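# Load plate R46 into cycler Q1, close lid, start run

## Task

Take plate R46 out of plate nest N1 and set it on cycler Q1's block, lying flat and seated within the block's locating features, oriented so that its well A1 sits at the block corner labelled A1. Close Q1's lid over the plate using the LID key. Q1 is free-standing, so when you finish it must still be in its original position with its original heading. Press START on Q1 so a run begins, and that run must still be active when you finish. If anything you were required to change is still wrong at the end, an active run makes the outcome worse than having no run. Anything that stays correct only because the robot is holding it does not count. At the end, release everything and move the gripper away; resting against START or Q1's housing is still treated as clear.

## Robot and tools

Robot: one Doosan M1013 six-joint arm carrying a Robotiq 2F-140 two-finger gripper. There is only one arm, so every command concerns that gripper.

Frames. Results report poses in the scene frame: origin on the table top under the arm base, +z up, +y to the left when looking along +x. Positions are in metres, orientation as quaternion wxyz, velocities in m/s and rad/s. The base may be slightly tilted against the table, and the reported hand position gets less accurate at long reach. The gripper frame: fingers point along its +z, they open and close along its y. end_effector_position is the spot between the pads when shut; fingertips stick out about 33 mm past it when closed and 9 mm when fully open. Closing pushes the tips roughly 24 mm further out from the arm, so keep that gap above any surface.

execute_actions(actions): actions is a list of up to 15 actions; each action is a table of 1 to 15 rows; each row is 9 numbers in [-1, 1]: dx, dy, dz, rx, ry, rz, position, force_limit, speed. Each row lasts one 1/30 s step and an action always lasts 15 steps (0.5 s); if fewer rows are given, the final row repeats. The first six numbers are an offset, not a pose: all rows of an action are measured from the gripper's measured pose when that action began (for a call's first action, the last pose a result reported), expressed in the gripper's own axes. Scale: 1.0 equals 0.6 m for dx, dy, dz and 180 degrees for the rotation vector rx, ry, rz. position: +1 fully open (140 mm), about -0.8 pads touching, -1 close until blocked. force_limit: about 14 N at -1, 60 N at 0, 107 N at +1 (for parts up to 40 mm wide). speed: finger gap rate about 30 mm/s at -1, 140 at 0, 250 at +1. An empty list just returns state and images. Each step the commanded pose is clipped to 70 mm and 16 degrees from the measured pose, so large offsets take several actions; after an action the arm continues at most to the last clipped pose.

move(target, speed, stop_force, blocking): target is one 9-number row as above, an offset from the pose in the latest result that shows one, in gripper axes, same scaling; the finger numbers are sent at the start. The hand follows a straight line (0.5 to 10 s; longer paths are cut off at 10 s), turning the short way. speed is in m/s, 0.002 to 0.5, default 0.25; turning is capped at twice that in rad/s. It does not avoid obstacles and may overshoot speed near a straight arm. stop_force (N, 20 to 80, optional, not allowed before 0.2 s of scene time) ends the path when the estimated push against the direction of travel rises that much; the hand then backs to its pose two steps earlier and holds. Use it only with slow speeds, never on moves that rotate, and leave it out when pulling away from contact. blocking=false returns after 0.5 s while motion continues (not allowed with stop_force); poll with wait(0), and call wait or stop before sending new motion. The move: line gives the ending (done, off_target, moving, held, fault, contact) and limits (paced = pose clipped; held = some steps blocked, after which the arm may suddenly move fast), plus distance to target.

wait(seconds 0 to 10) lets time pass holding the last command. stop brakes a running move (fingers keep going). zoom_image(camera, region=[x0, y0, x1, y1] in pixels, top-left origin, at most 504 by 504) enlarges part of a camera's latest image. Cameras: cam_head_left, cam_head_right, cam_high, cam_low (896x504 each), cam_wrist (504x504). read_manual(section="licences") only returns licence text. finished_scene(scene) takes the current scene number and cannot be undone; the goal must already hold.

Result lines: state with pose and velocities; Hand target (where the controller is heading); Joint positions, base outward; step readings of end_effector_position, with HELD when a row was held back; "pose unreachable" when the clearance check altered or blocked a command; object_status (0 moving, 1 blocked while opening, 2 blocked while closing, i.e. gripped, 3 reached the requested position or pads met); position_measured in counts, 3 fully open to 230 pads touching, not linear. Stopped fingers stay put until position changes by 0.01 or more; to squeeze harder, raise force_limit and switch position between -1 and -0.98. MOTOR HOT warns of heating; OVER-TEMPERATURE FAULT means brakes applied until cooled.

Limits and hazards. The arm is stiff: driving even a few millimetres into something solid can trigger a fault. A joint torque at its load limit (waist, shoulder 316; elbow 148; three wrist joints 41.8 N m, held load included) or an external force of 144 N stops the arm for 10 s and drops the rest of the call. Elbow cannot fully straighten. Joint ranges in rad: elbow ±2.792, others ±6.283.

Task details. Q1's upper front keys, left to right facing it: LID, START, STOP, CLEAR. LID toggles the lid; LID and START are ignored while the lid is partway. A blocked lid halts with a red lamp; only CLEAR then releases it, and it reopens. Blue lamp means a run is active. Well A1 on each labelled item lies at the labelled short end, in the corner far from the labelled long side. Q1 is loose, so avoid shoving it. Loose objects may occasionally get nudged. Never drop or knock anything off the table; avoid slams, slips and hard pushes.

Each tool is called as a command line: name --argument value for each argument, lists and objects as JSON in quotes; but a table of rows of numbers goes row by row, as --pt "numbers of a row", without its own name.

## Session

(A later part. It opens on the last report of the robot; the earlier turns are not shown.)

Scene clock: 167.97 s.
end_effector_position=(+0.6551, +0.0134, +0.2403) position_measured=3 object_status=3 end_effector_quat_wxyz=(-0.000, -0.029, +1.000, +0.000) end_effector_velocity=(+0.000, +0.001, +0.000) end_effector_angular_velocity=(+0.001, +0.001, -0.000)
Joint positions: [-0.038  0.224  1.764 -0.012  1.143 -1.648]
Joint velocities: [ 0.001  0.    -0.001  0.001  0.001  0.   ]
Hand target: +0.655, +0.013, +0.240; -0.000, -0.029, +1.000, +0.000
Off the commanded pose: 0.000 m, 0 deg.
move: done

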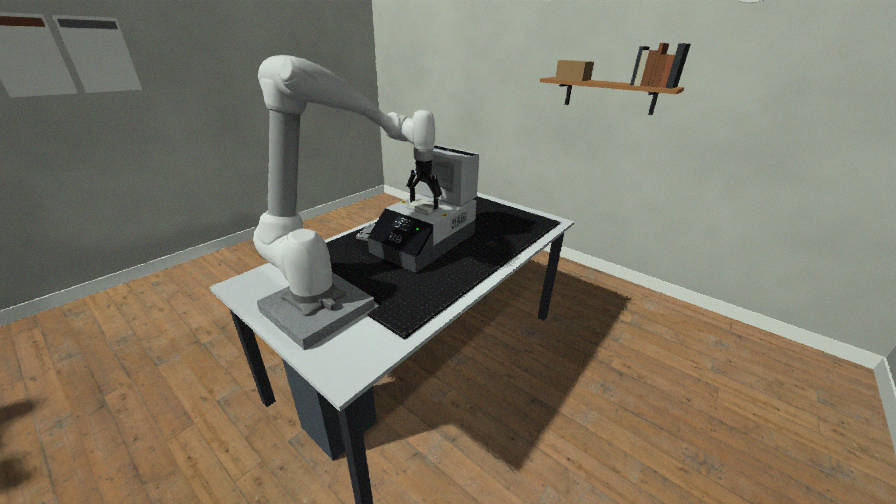

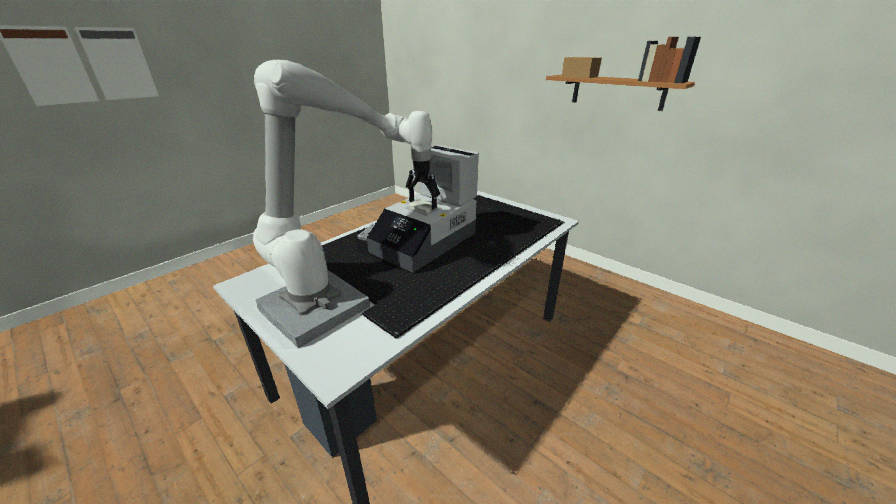

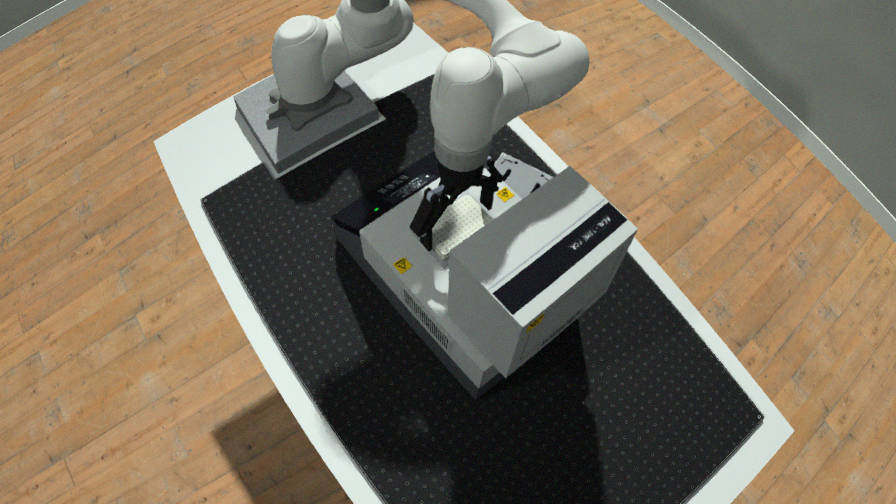

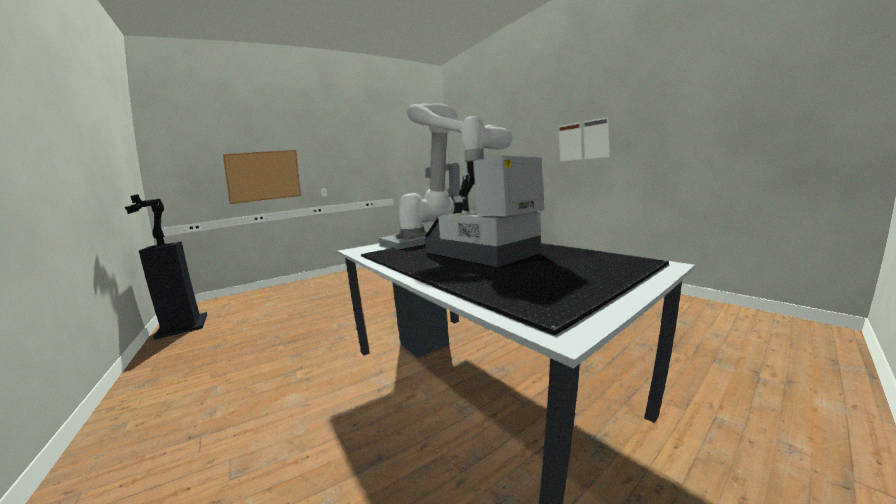

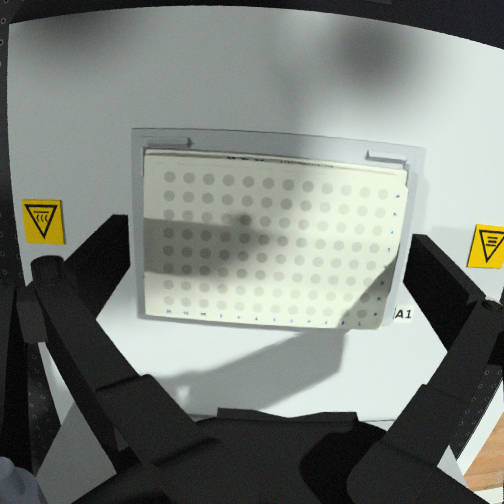

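execute_actions --actions '[[[0,0,0,0,0,0,-1,-0.3,-0.5]],[[0,0,0,0,0,0,-1,-0.3,-0.5]],[[0,0,-0.005,0,0,0,-1,-0.3,-0.5]]]'

zoom_image --camera "cam_wrist" --region '[112, 90, 448, 330]'

Scene clock: 169.87 s.
end_effector_position=(+0.6551, +0.0133, +0.2432) position_measured=38 object_status=2 end_effector_quat_wxyz=(-0.001, -0.029, +1.000, +0.000) end_effector_velocity=(-0.001, +0.000, +0.000) end_effector_angular_velocity=(-0.000, +0.001, +0.002)
Joint positions: [-0.038  0.222  1.761 -0.012  1.148 -1.648]
Joint velocities: [ 0.001 -0.001  0.001 -0.001  0.001 -0.001]
Hand target: +0.655, +0.013, +0.243; -0.000, -0.029, +1.000, +0.000
Off the commanded pose: 0.000 m, 0 deg.
Step readings (end_effector_position; steps 1 to 15: 1st action; 16 to 30: 2nd action; 31 to 45: 3rd action):
0: (+0.6551, +0.0134, +0.2402)
1: (+0.6551, +0.0134, +0.2402)
2: (+0.6551, +0.0134, +0.2402)
4: (+0.6551, +0.0134, +0.2402)
8: (+0.6551, +0.0134, +0.2402)
15: (+0.6551, +0.0134, +0.2402)
16: (+0.6551, +0.0134, +0.2402)
17: (+0.6551, +0.0134, +0.2402)
19: (+0.6551, +0.0134, +0.2402)
23: (+0.6551, +0.0134, +0.2402)
30: (+0.6551, +0.0134, +0.2402)
31: (+0.6550, +0.0134, +0.2404)
32: (+0.6548, +0.0133, +0.2416)
34: (+0.6549, +0.0133, +0.2427)
38: (+0.6551, +0.0133, +0.2430)
45: end_effector_position above

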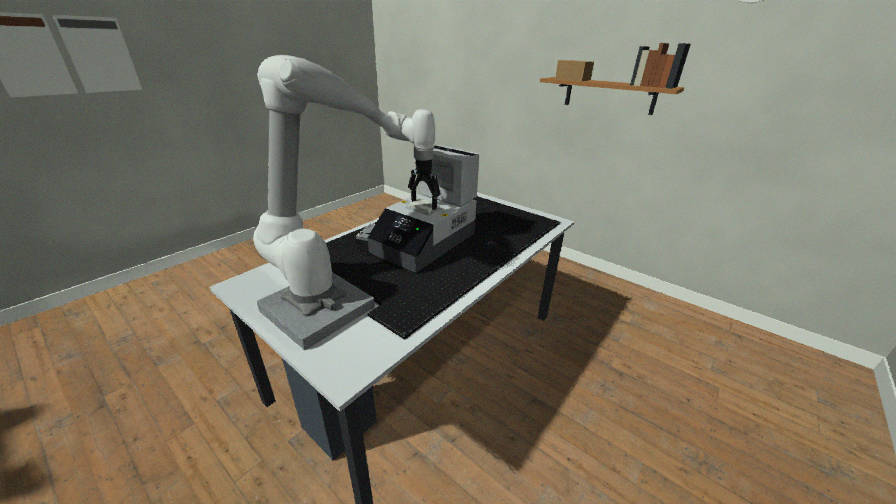

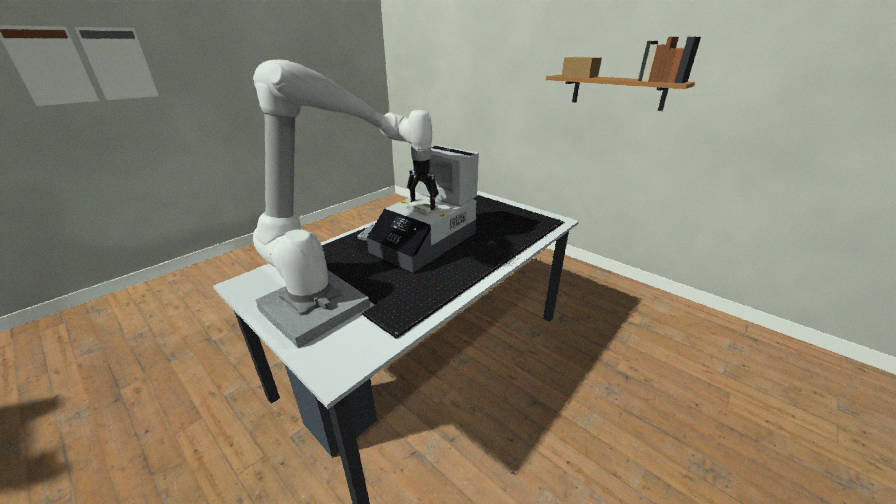

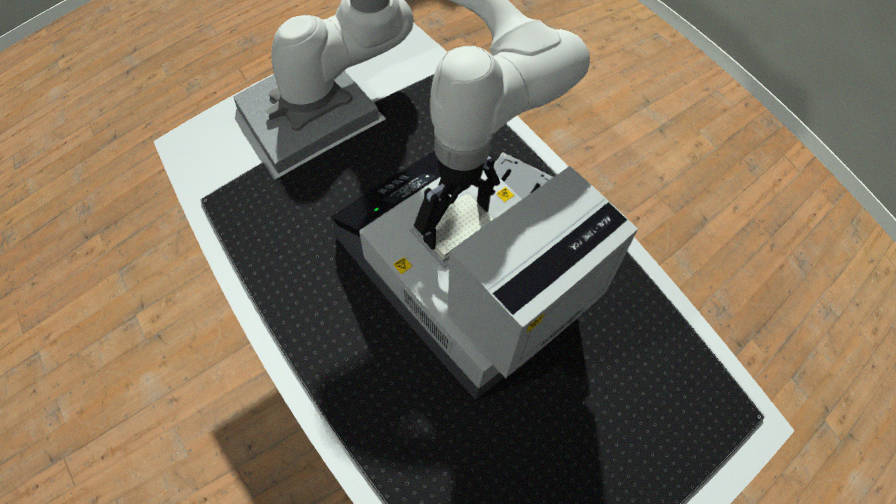

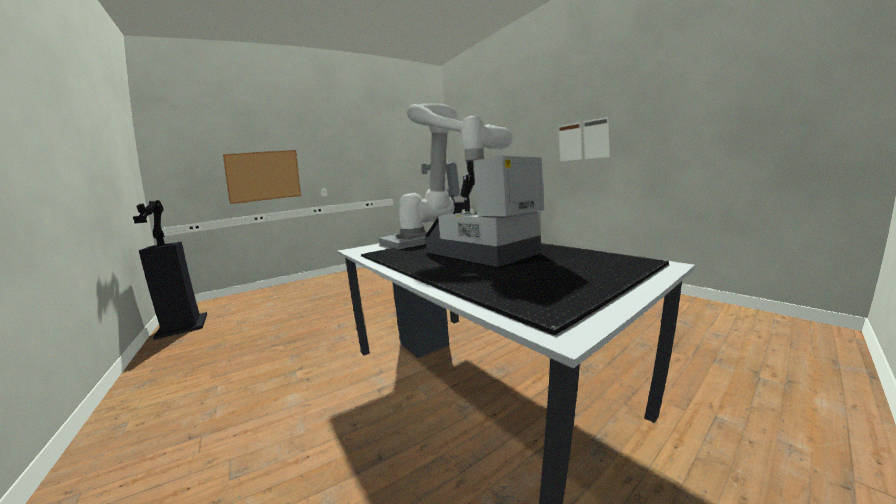

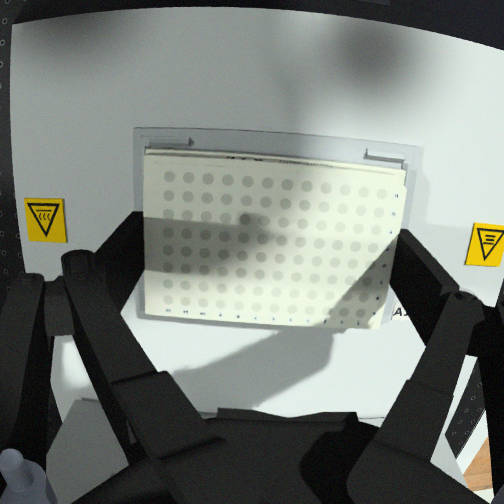

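Region (112, 90, 448, 330) of cam_wrist's 504x504 image, scaled by 1.500, with more detail than that image has; it fills the top 360 rows of this view, and the rest is white.

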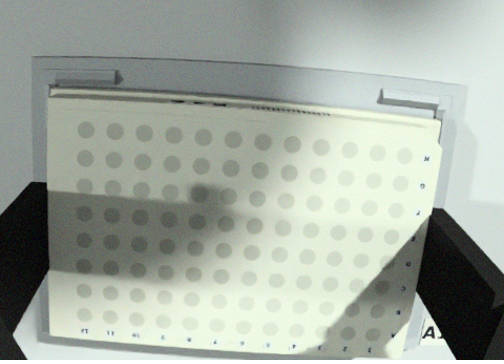

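zoom_image --camera "cam_wrist" --region '[120, 110, 440, 200]'

Region (120, 110, 440, 200) of cam_wrist's 504x504 image, scaled by 1.575, with more detail than that image has; it fills the top 142 rows of this view, and the rest is white.

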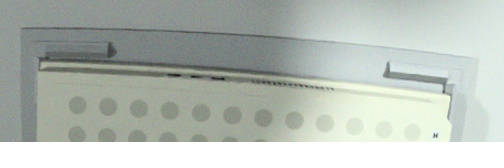

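move --target '[0.0035, 0.0015, 0, 0, 0, 0, -1, -0.3, -0.5]' --speed 0.01

zoom_image --camera "cam_wrist" --region '[120, 110, 440, 200]'

move --target '[0, 0, 0.02, 0, 0, 0, -1, -0.3, -0.5]' --speed 0.003 --stop_force 20

Scene clock: 171.10 s.
end_effector_position=(+0.6530, +0.0141, +0.2432) position_measured=38 object_status=2 end_effector_quat_wxyz=(-0.001, -0.029, +1.000, +0.000) end_effector_velocity=(+0.001, +0.000, +0.000) end_effector_angular_velocity=(+0.001, -0.000, -0.000)
Joint positions: [-0.037  0.218  1.765 -0.012  1.147 -1.647]
Joint velocities: [-0.     0.001 -0.001  0.001 -0.    -0.   ]
Hand target: +0.653, +0.014, +0.243; -0.001, -0.029, +1.000, +0.000
Off the commanded pose: 0.000 m, 0 deg.
move: done

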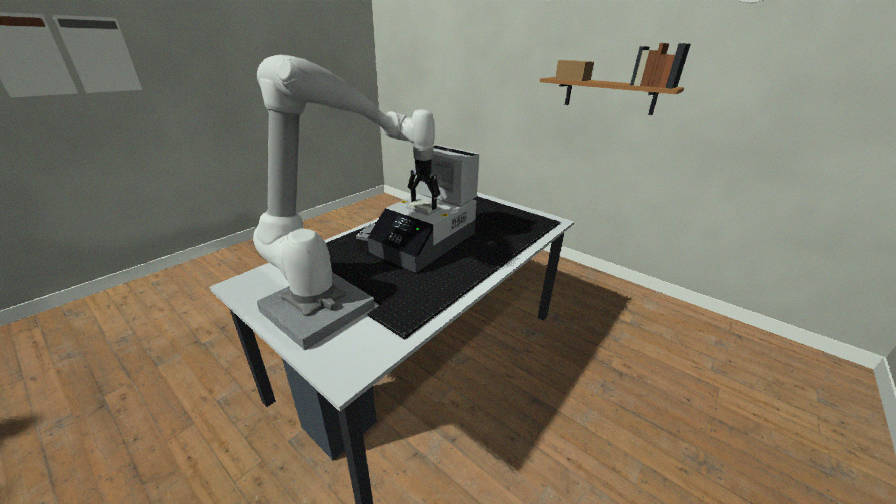

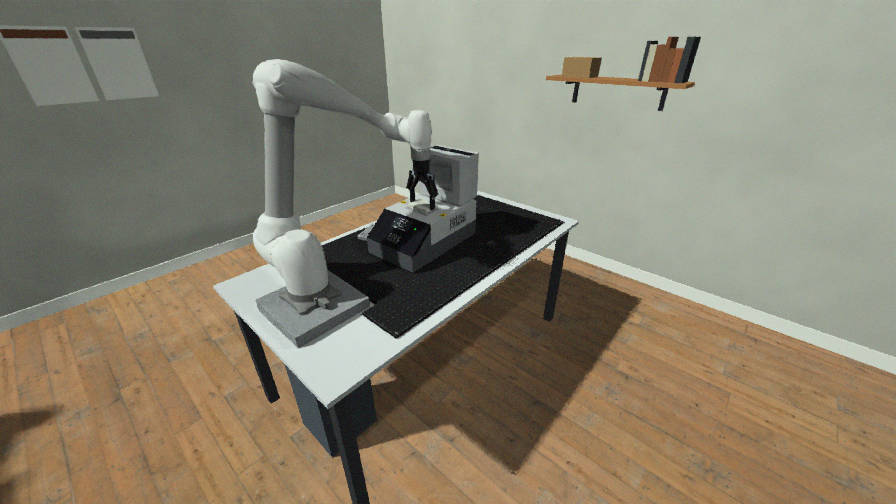

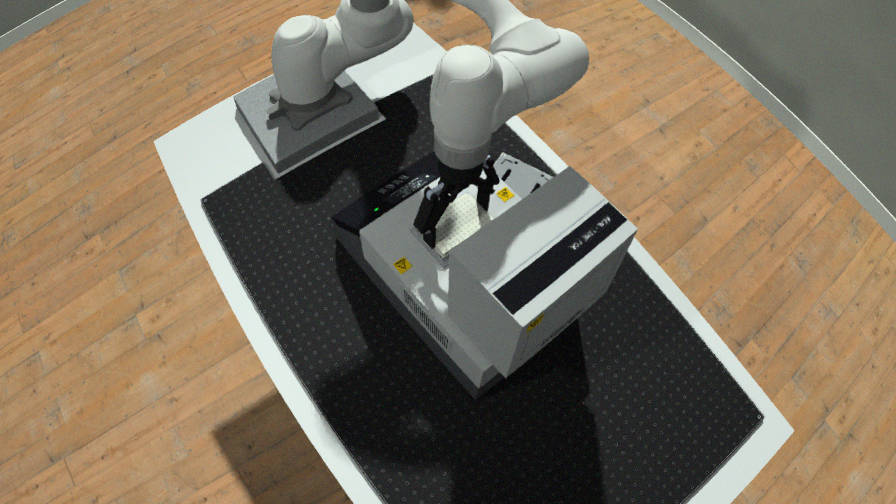

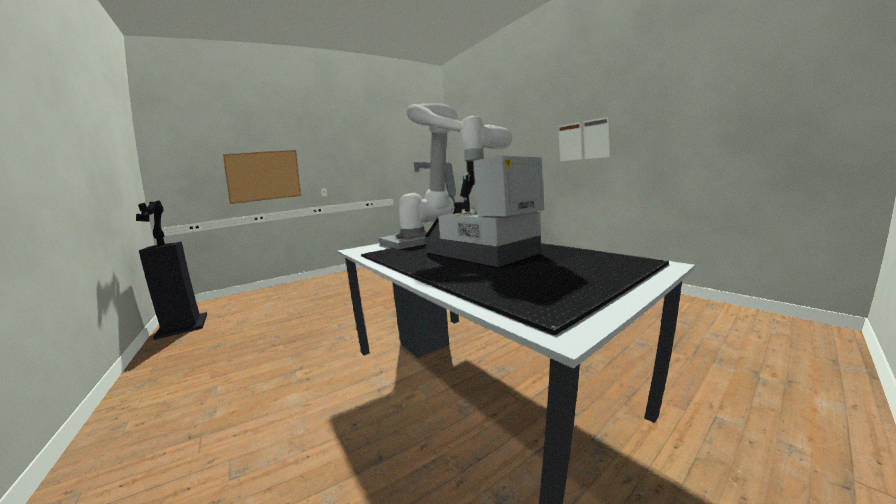

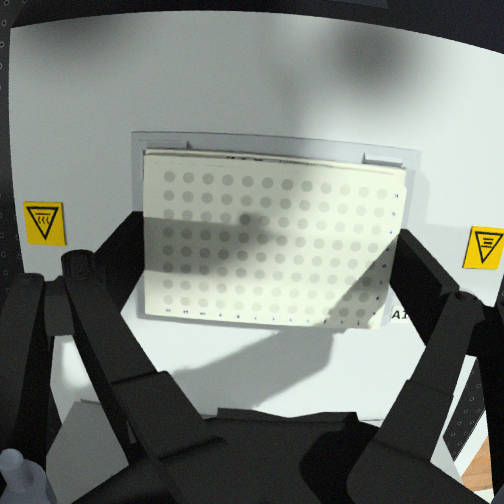

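Region (120, 110, 440, 200) of cam_wrist's 504x504 image, scaled by 1.575, with more detail than that image has; it fills the top 142 rows of this view, and the rest is white.

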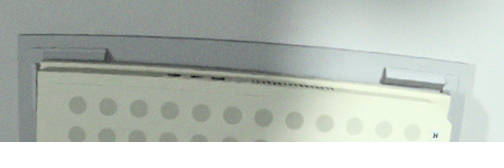

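Scene clock: 172.50 s.
end_effector_position=(+0.6529, +0.0141, +0.2398) position_measured=38 object_status=2 end_effector_quat_wxyz=(-0.001, -0.029, +1.000, +0.000) end_effector_velocity=(-0.001, +0.001, +0.000) end_effector_angular_velocity=(+0.000, +0.001, +0.002)
Joint positions: [-0.037  0.221  1.769 -0.012  1.141 -1.647]
Joint velocities: [ 0.001 -0.     0.     0.     0.001 -0.001]
Hand target: +0.653, +0.014, +0.240; -0.000, -0.029, +1.000, +0.000
Off the commanded pose: 0.009 m, 0 deg.
move: contact

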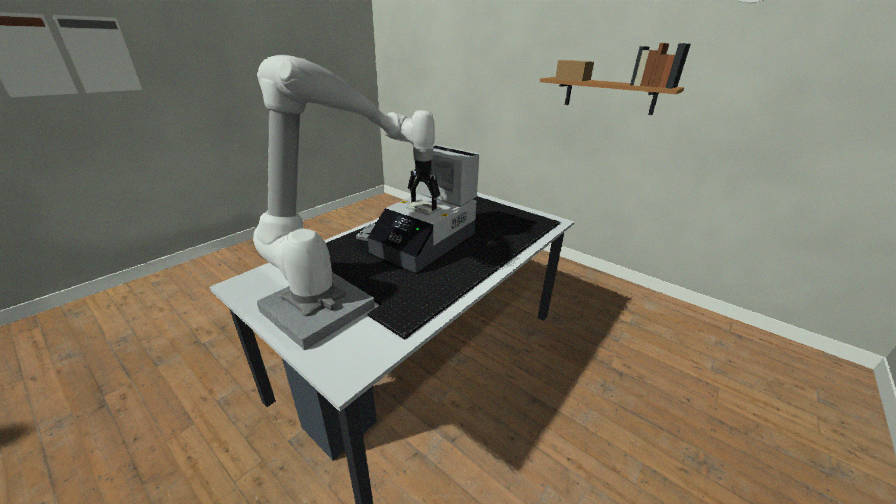

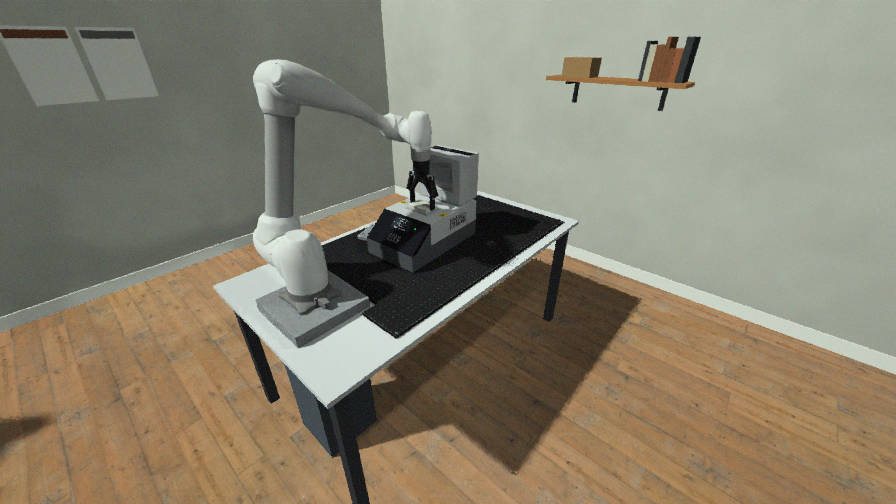

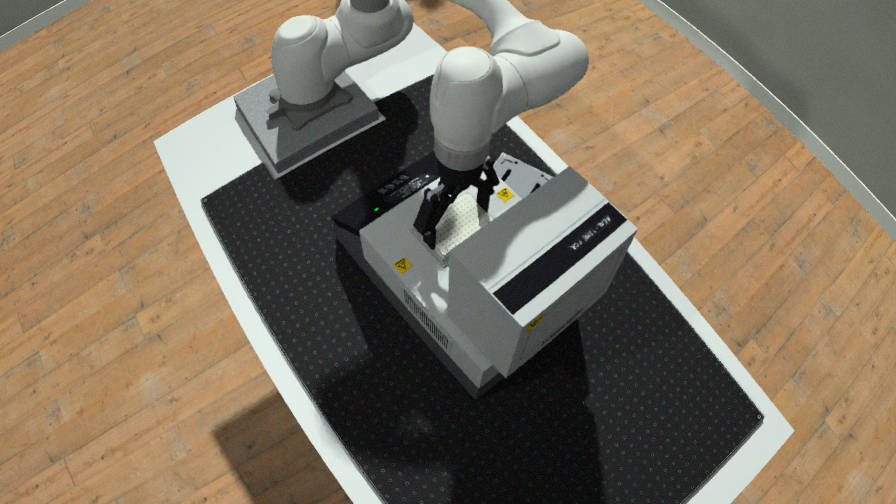

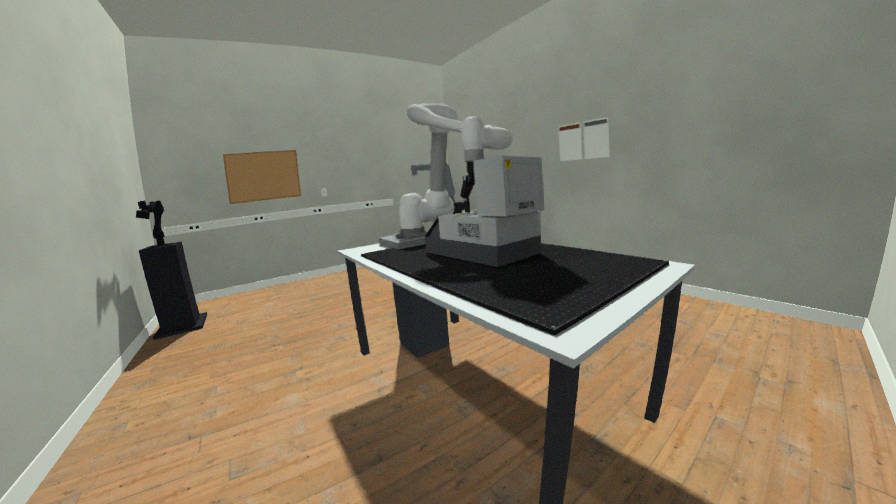

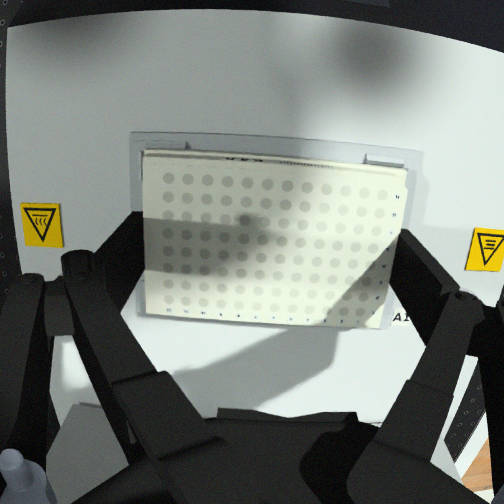

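move --target '[0, 0, -0.005, 0, 0, -0.0045, -1, -0.3, -0.5]' --speed 0.01

zoom_image --camera "cam_wrist" --region '[120, 110, 440, 200]'

move --target '[0, 0, 0.02, 0, 0, 0, -1, -0.3, -0.5]' --speed 0.003 --stop_force 20

Scene clock: 174.10 s.
end_effector_position=(+0.6529, +0.0141, +0.2428) position_measured=38 object_status=2 end_effector_quat_wxyz=(-0.001, -0.036, +0.999, +0.000) end_effector_velocity=(+0.000, -0.001, +0.000) end_effector_angular_velocity=(-0.000, -0.000, -0.000)
Joint positions: [-0.037  0.219  1.766 -0.012  1.147 -1.661]
Joint velocities: [-0.001 -0.    -0.    -0.    -0.    -0.   ]
Hand target: +0.653, +0.014, +0.243; -0.001, -0.036, +0.999, +0.000
Off the commanded pose: 0.000 m, 0 deg.
move: done

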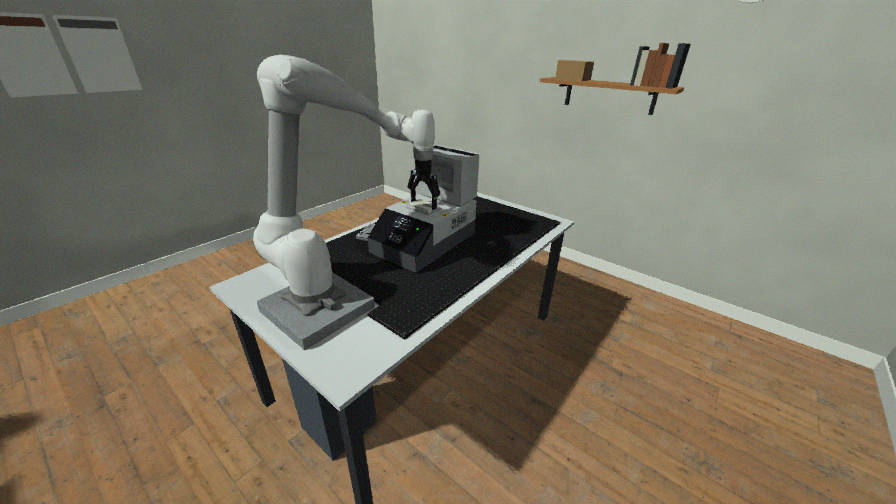

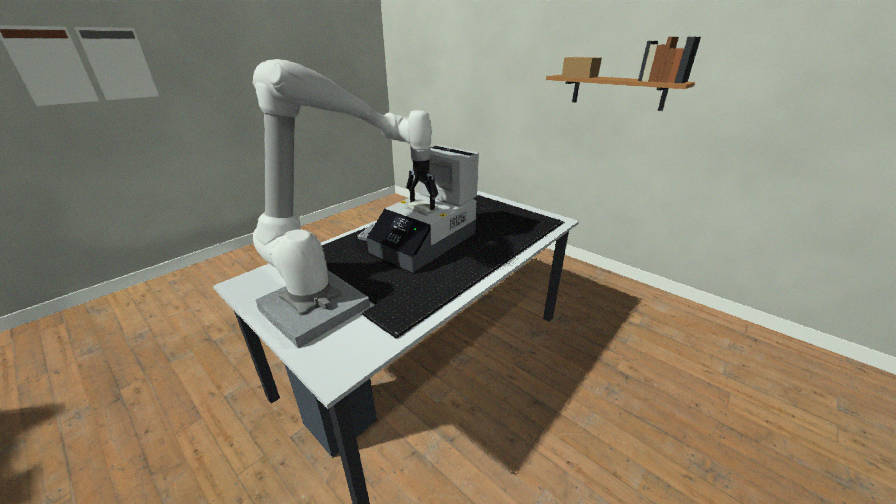

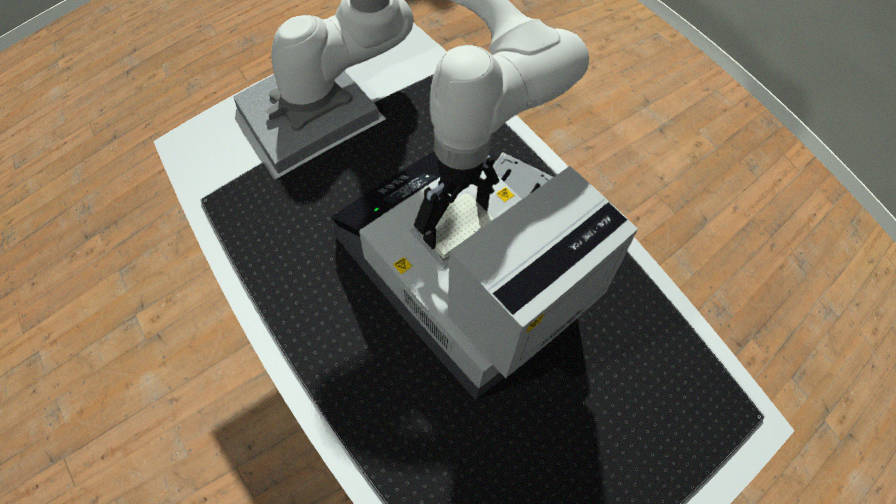

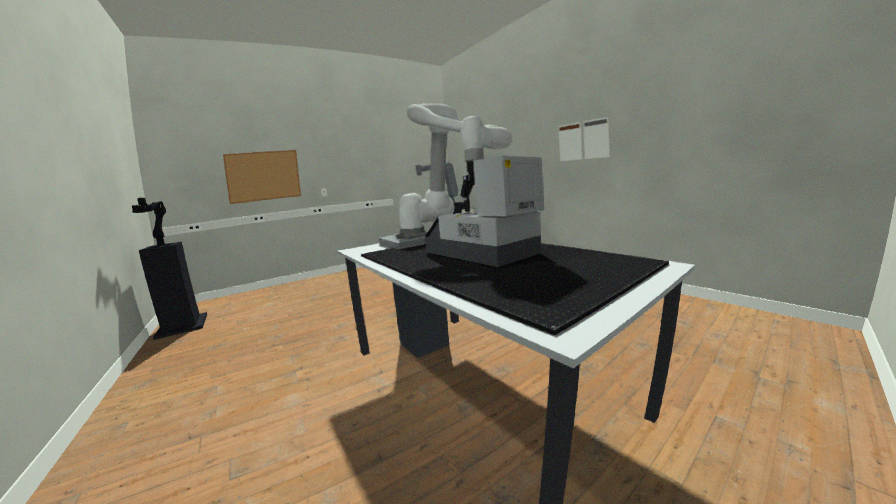

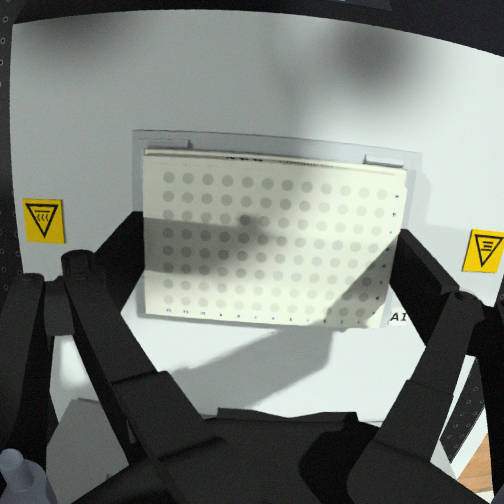

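Region (120, 110, 440, 200) of cam_wrist's 504x504 image, scaled by 1.575, with more detail than that image has; it fills the top 142 rows of this view, and the rest is white.

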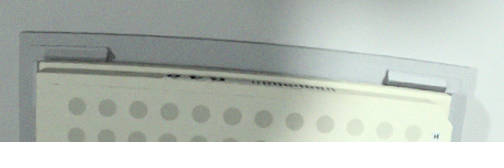

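Scene clock: 175.53 s.
end_effector_position=(+0.6528, +0.0142, +0.2392) position_measured=38 object_status=2 end_effector_quat_wxyz=(-0.001, -0.036, +0.999, +0.000) end_effector_velocity=(-0.000, +0.000, +0.000) end_effector_angular_velocity=(+0.001, +0.002, -0.001)
Joint positions: [-0.037  0.221  1.769 -0.012  1.14  -1.661]
Joint velocities: [ 0.     0.    -0.001  0.001  0.002  0.001]
Hand target: +0.653, +0.014, +0.239; -0.001, -0.036, +0.999, +0.000
Off the commanded pose: 0.008 m, 0 deg.
move: contact

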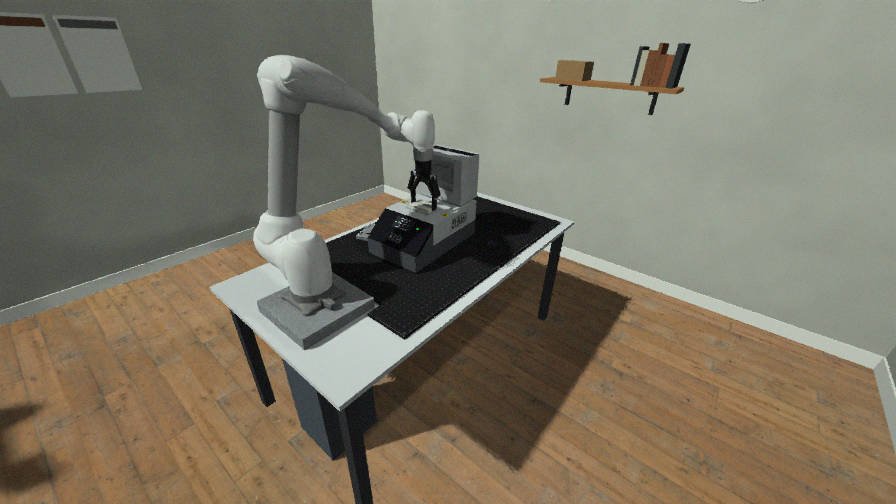

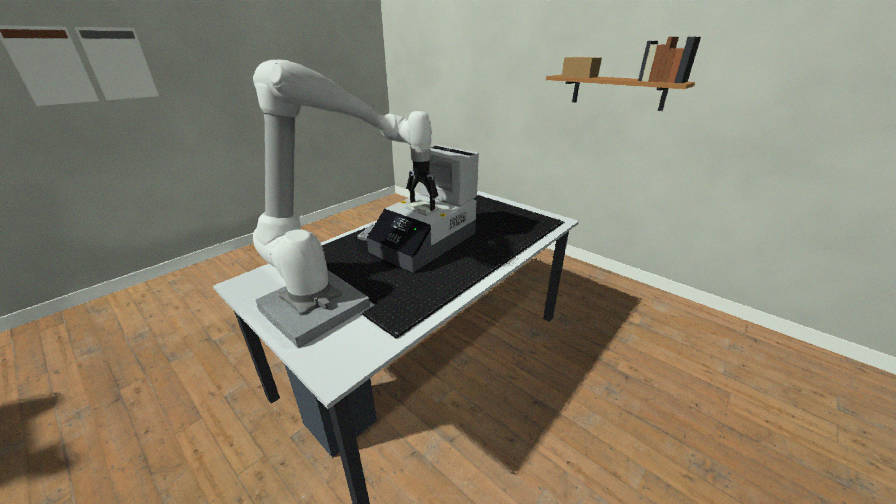

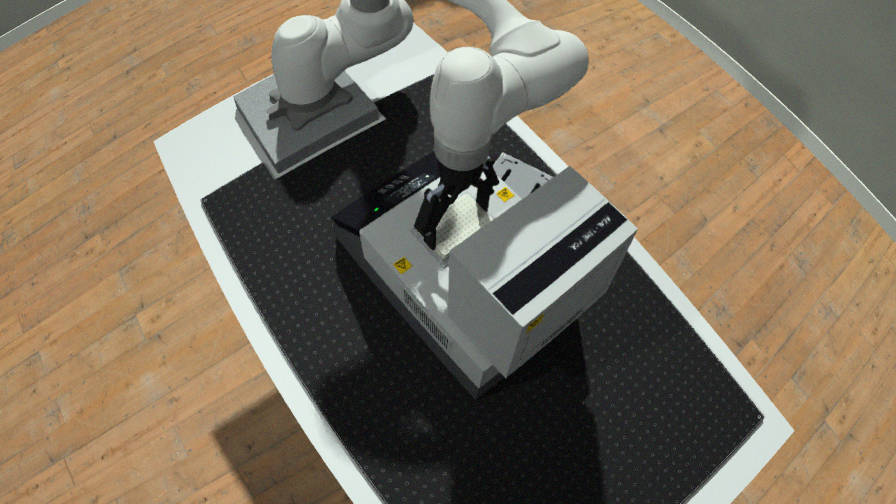

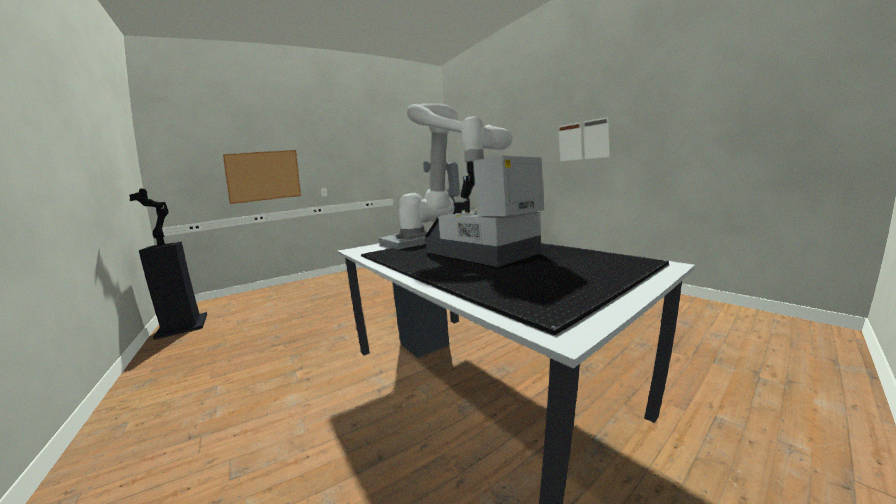

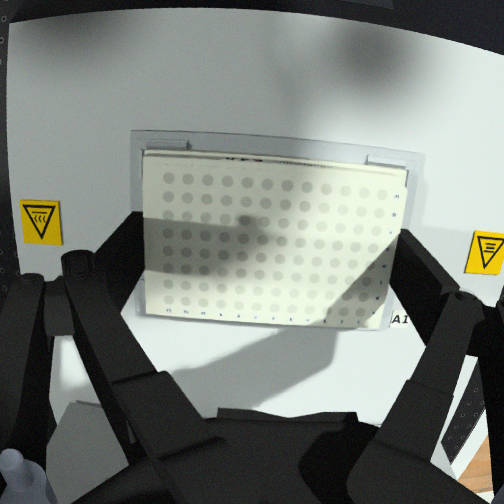

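zoom_image --camera "cam_wrist" --region '[110, 120, 230, 330]'

zoom_image --camera "cam_wrist" --region '[330, 130, 450, 340]'

Region (110, 120, 230, 330) of cam_wrist's 504x504 image, scaled by 2.400, with more detail than that image has; it fills the left 288 columns of this view, and the rest is white.

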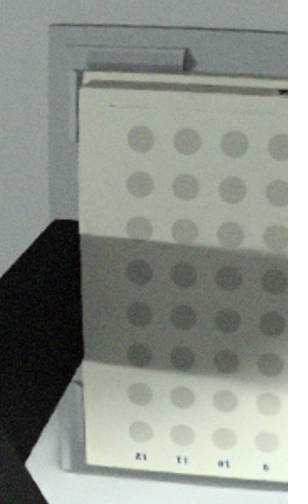

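Region (330, 130, 450, 340) of cam_wrist's 504x504 image, scaled by 2.400, with more detail than that image has; it fills the left 288 columns of this view, and the rest is white.

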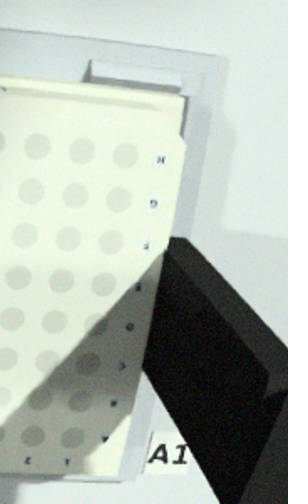

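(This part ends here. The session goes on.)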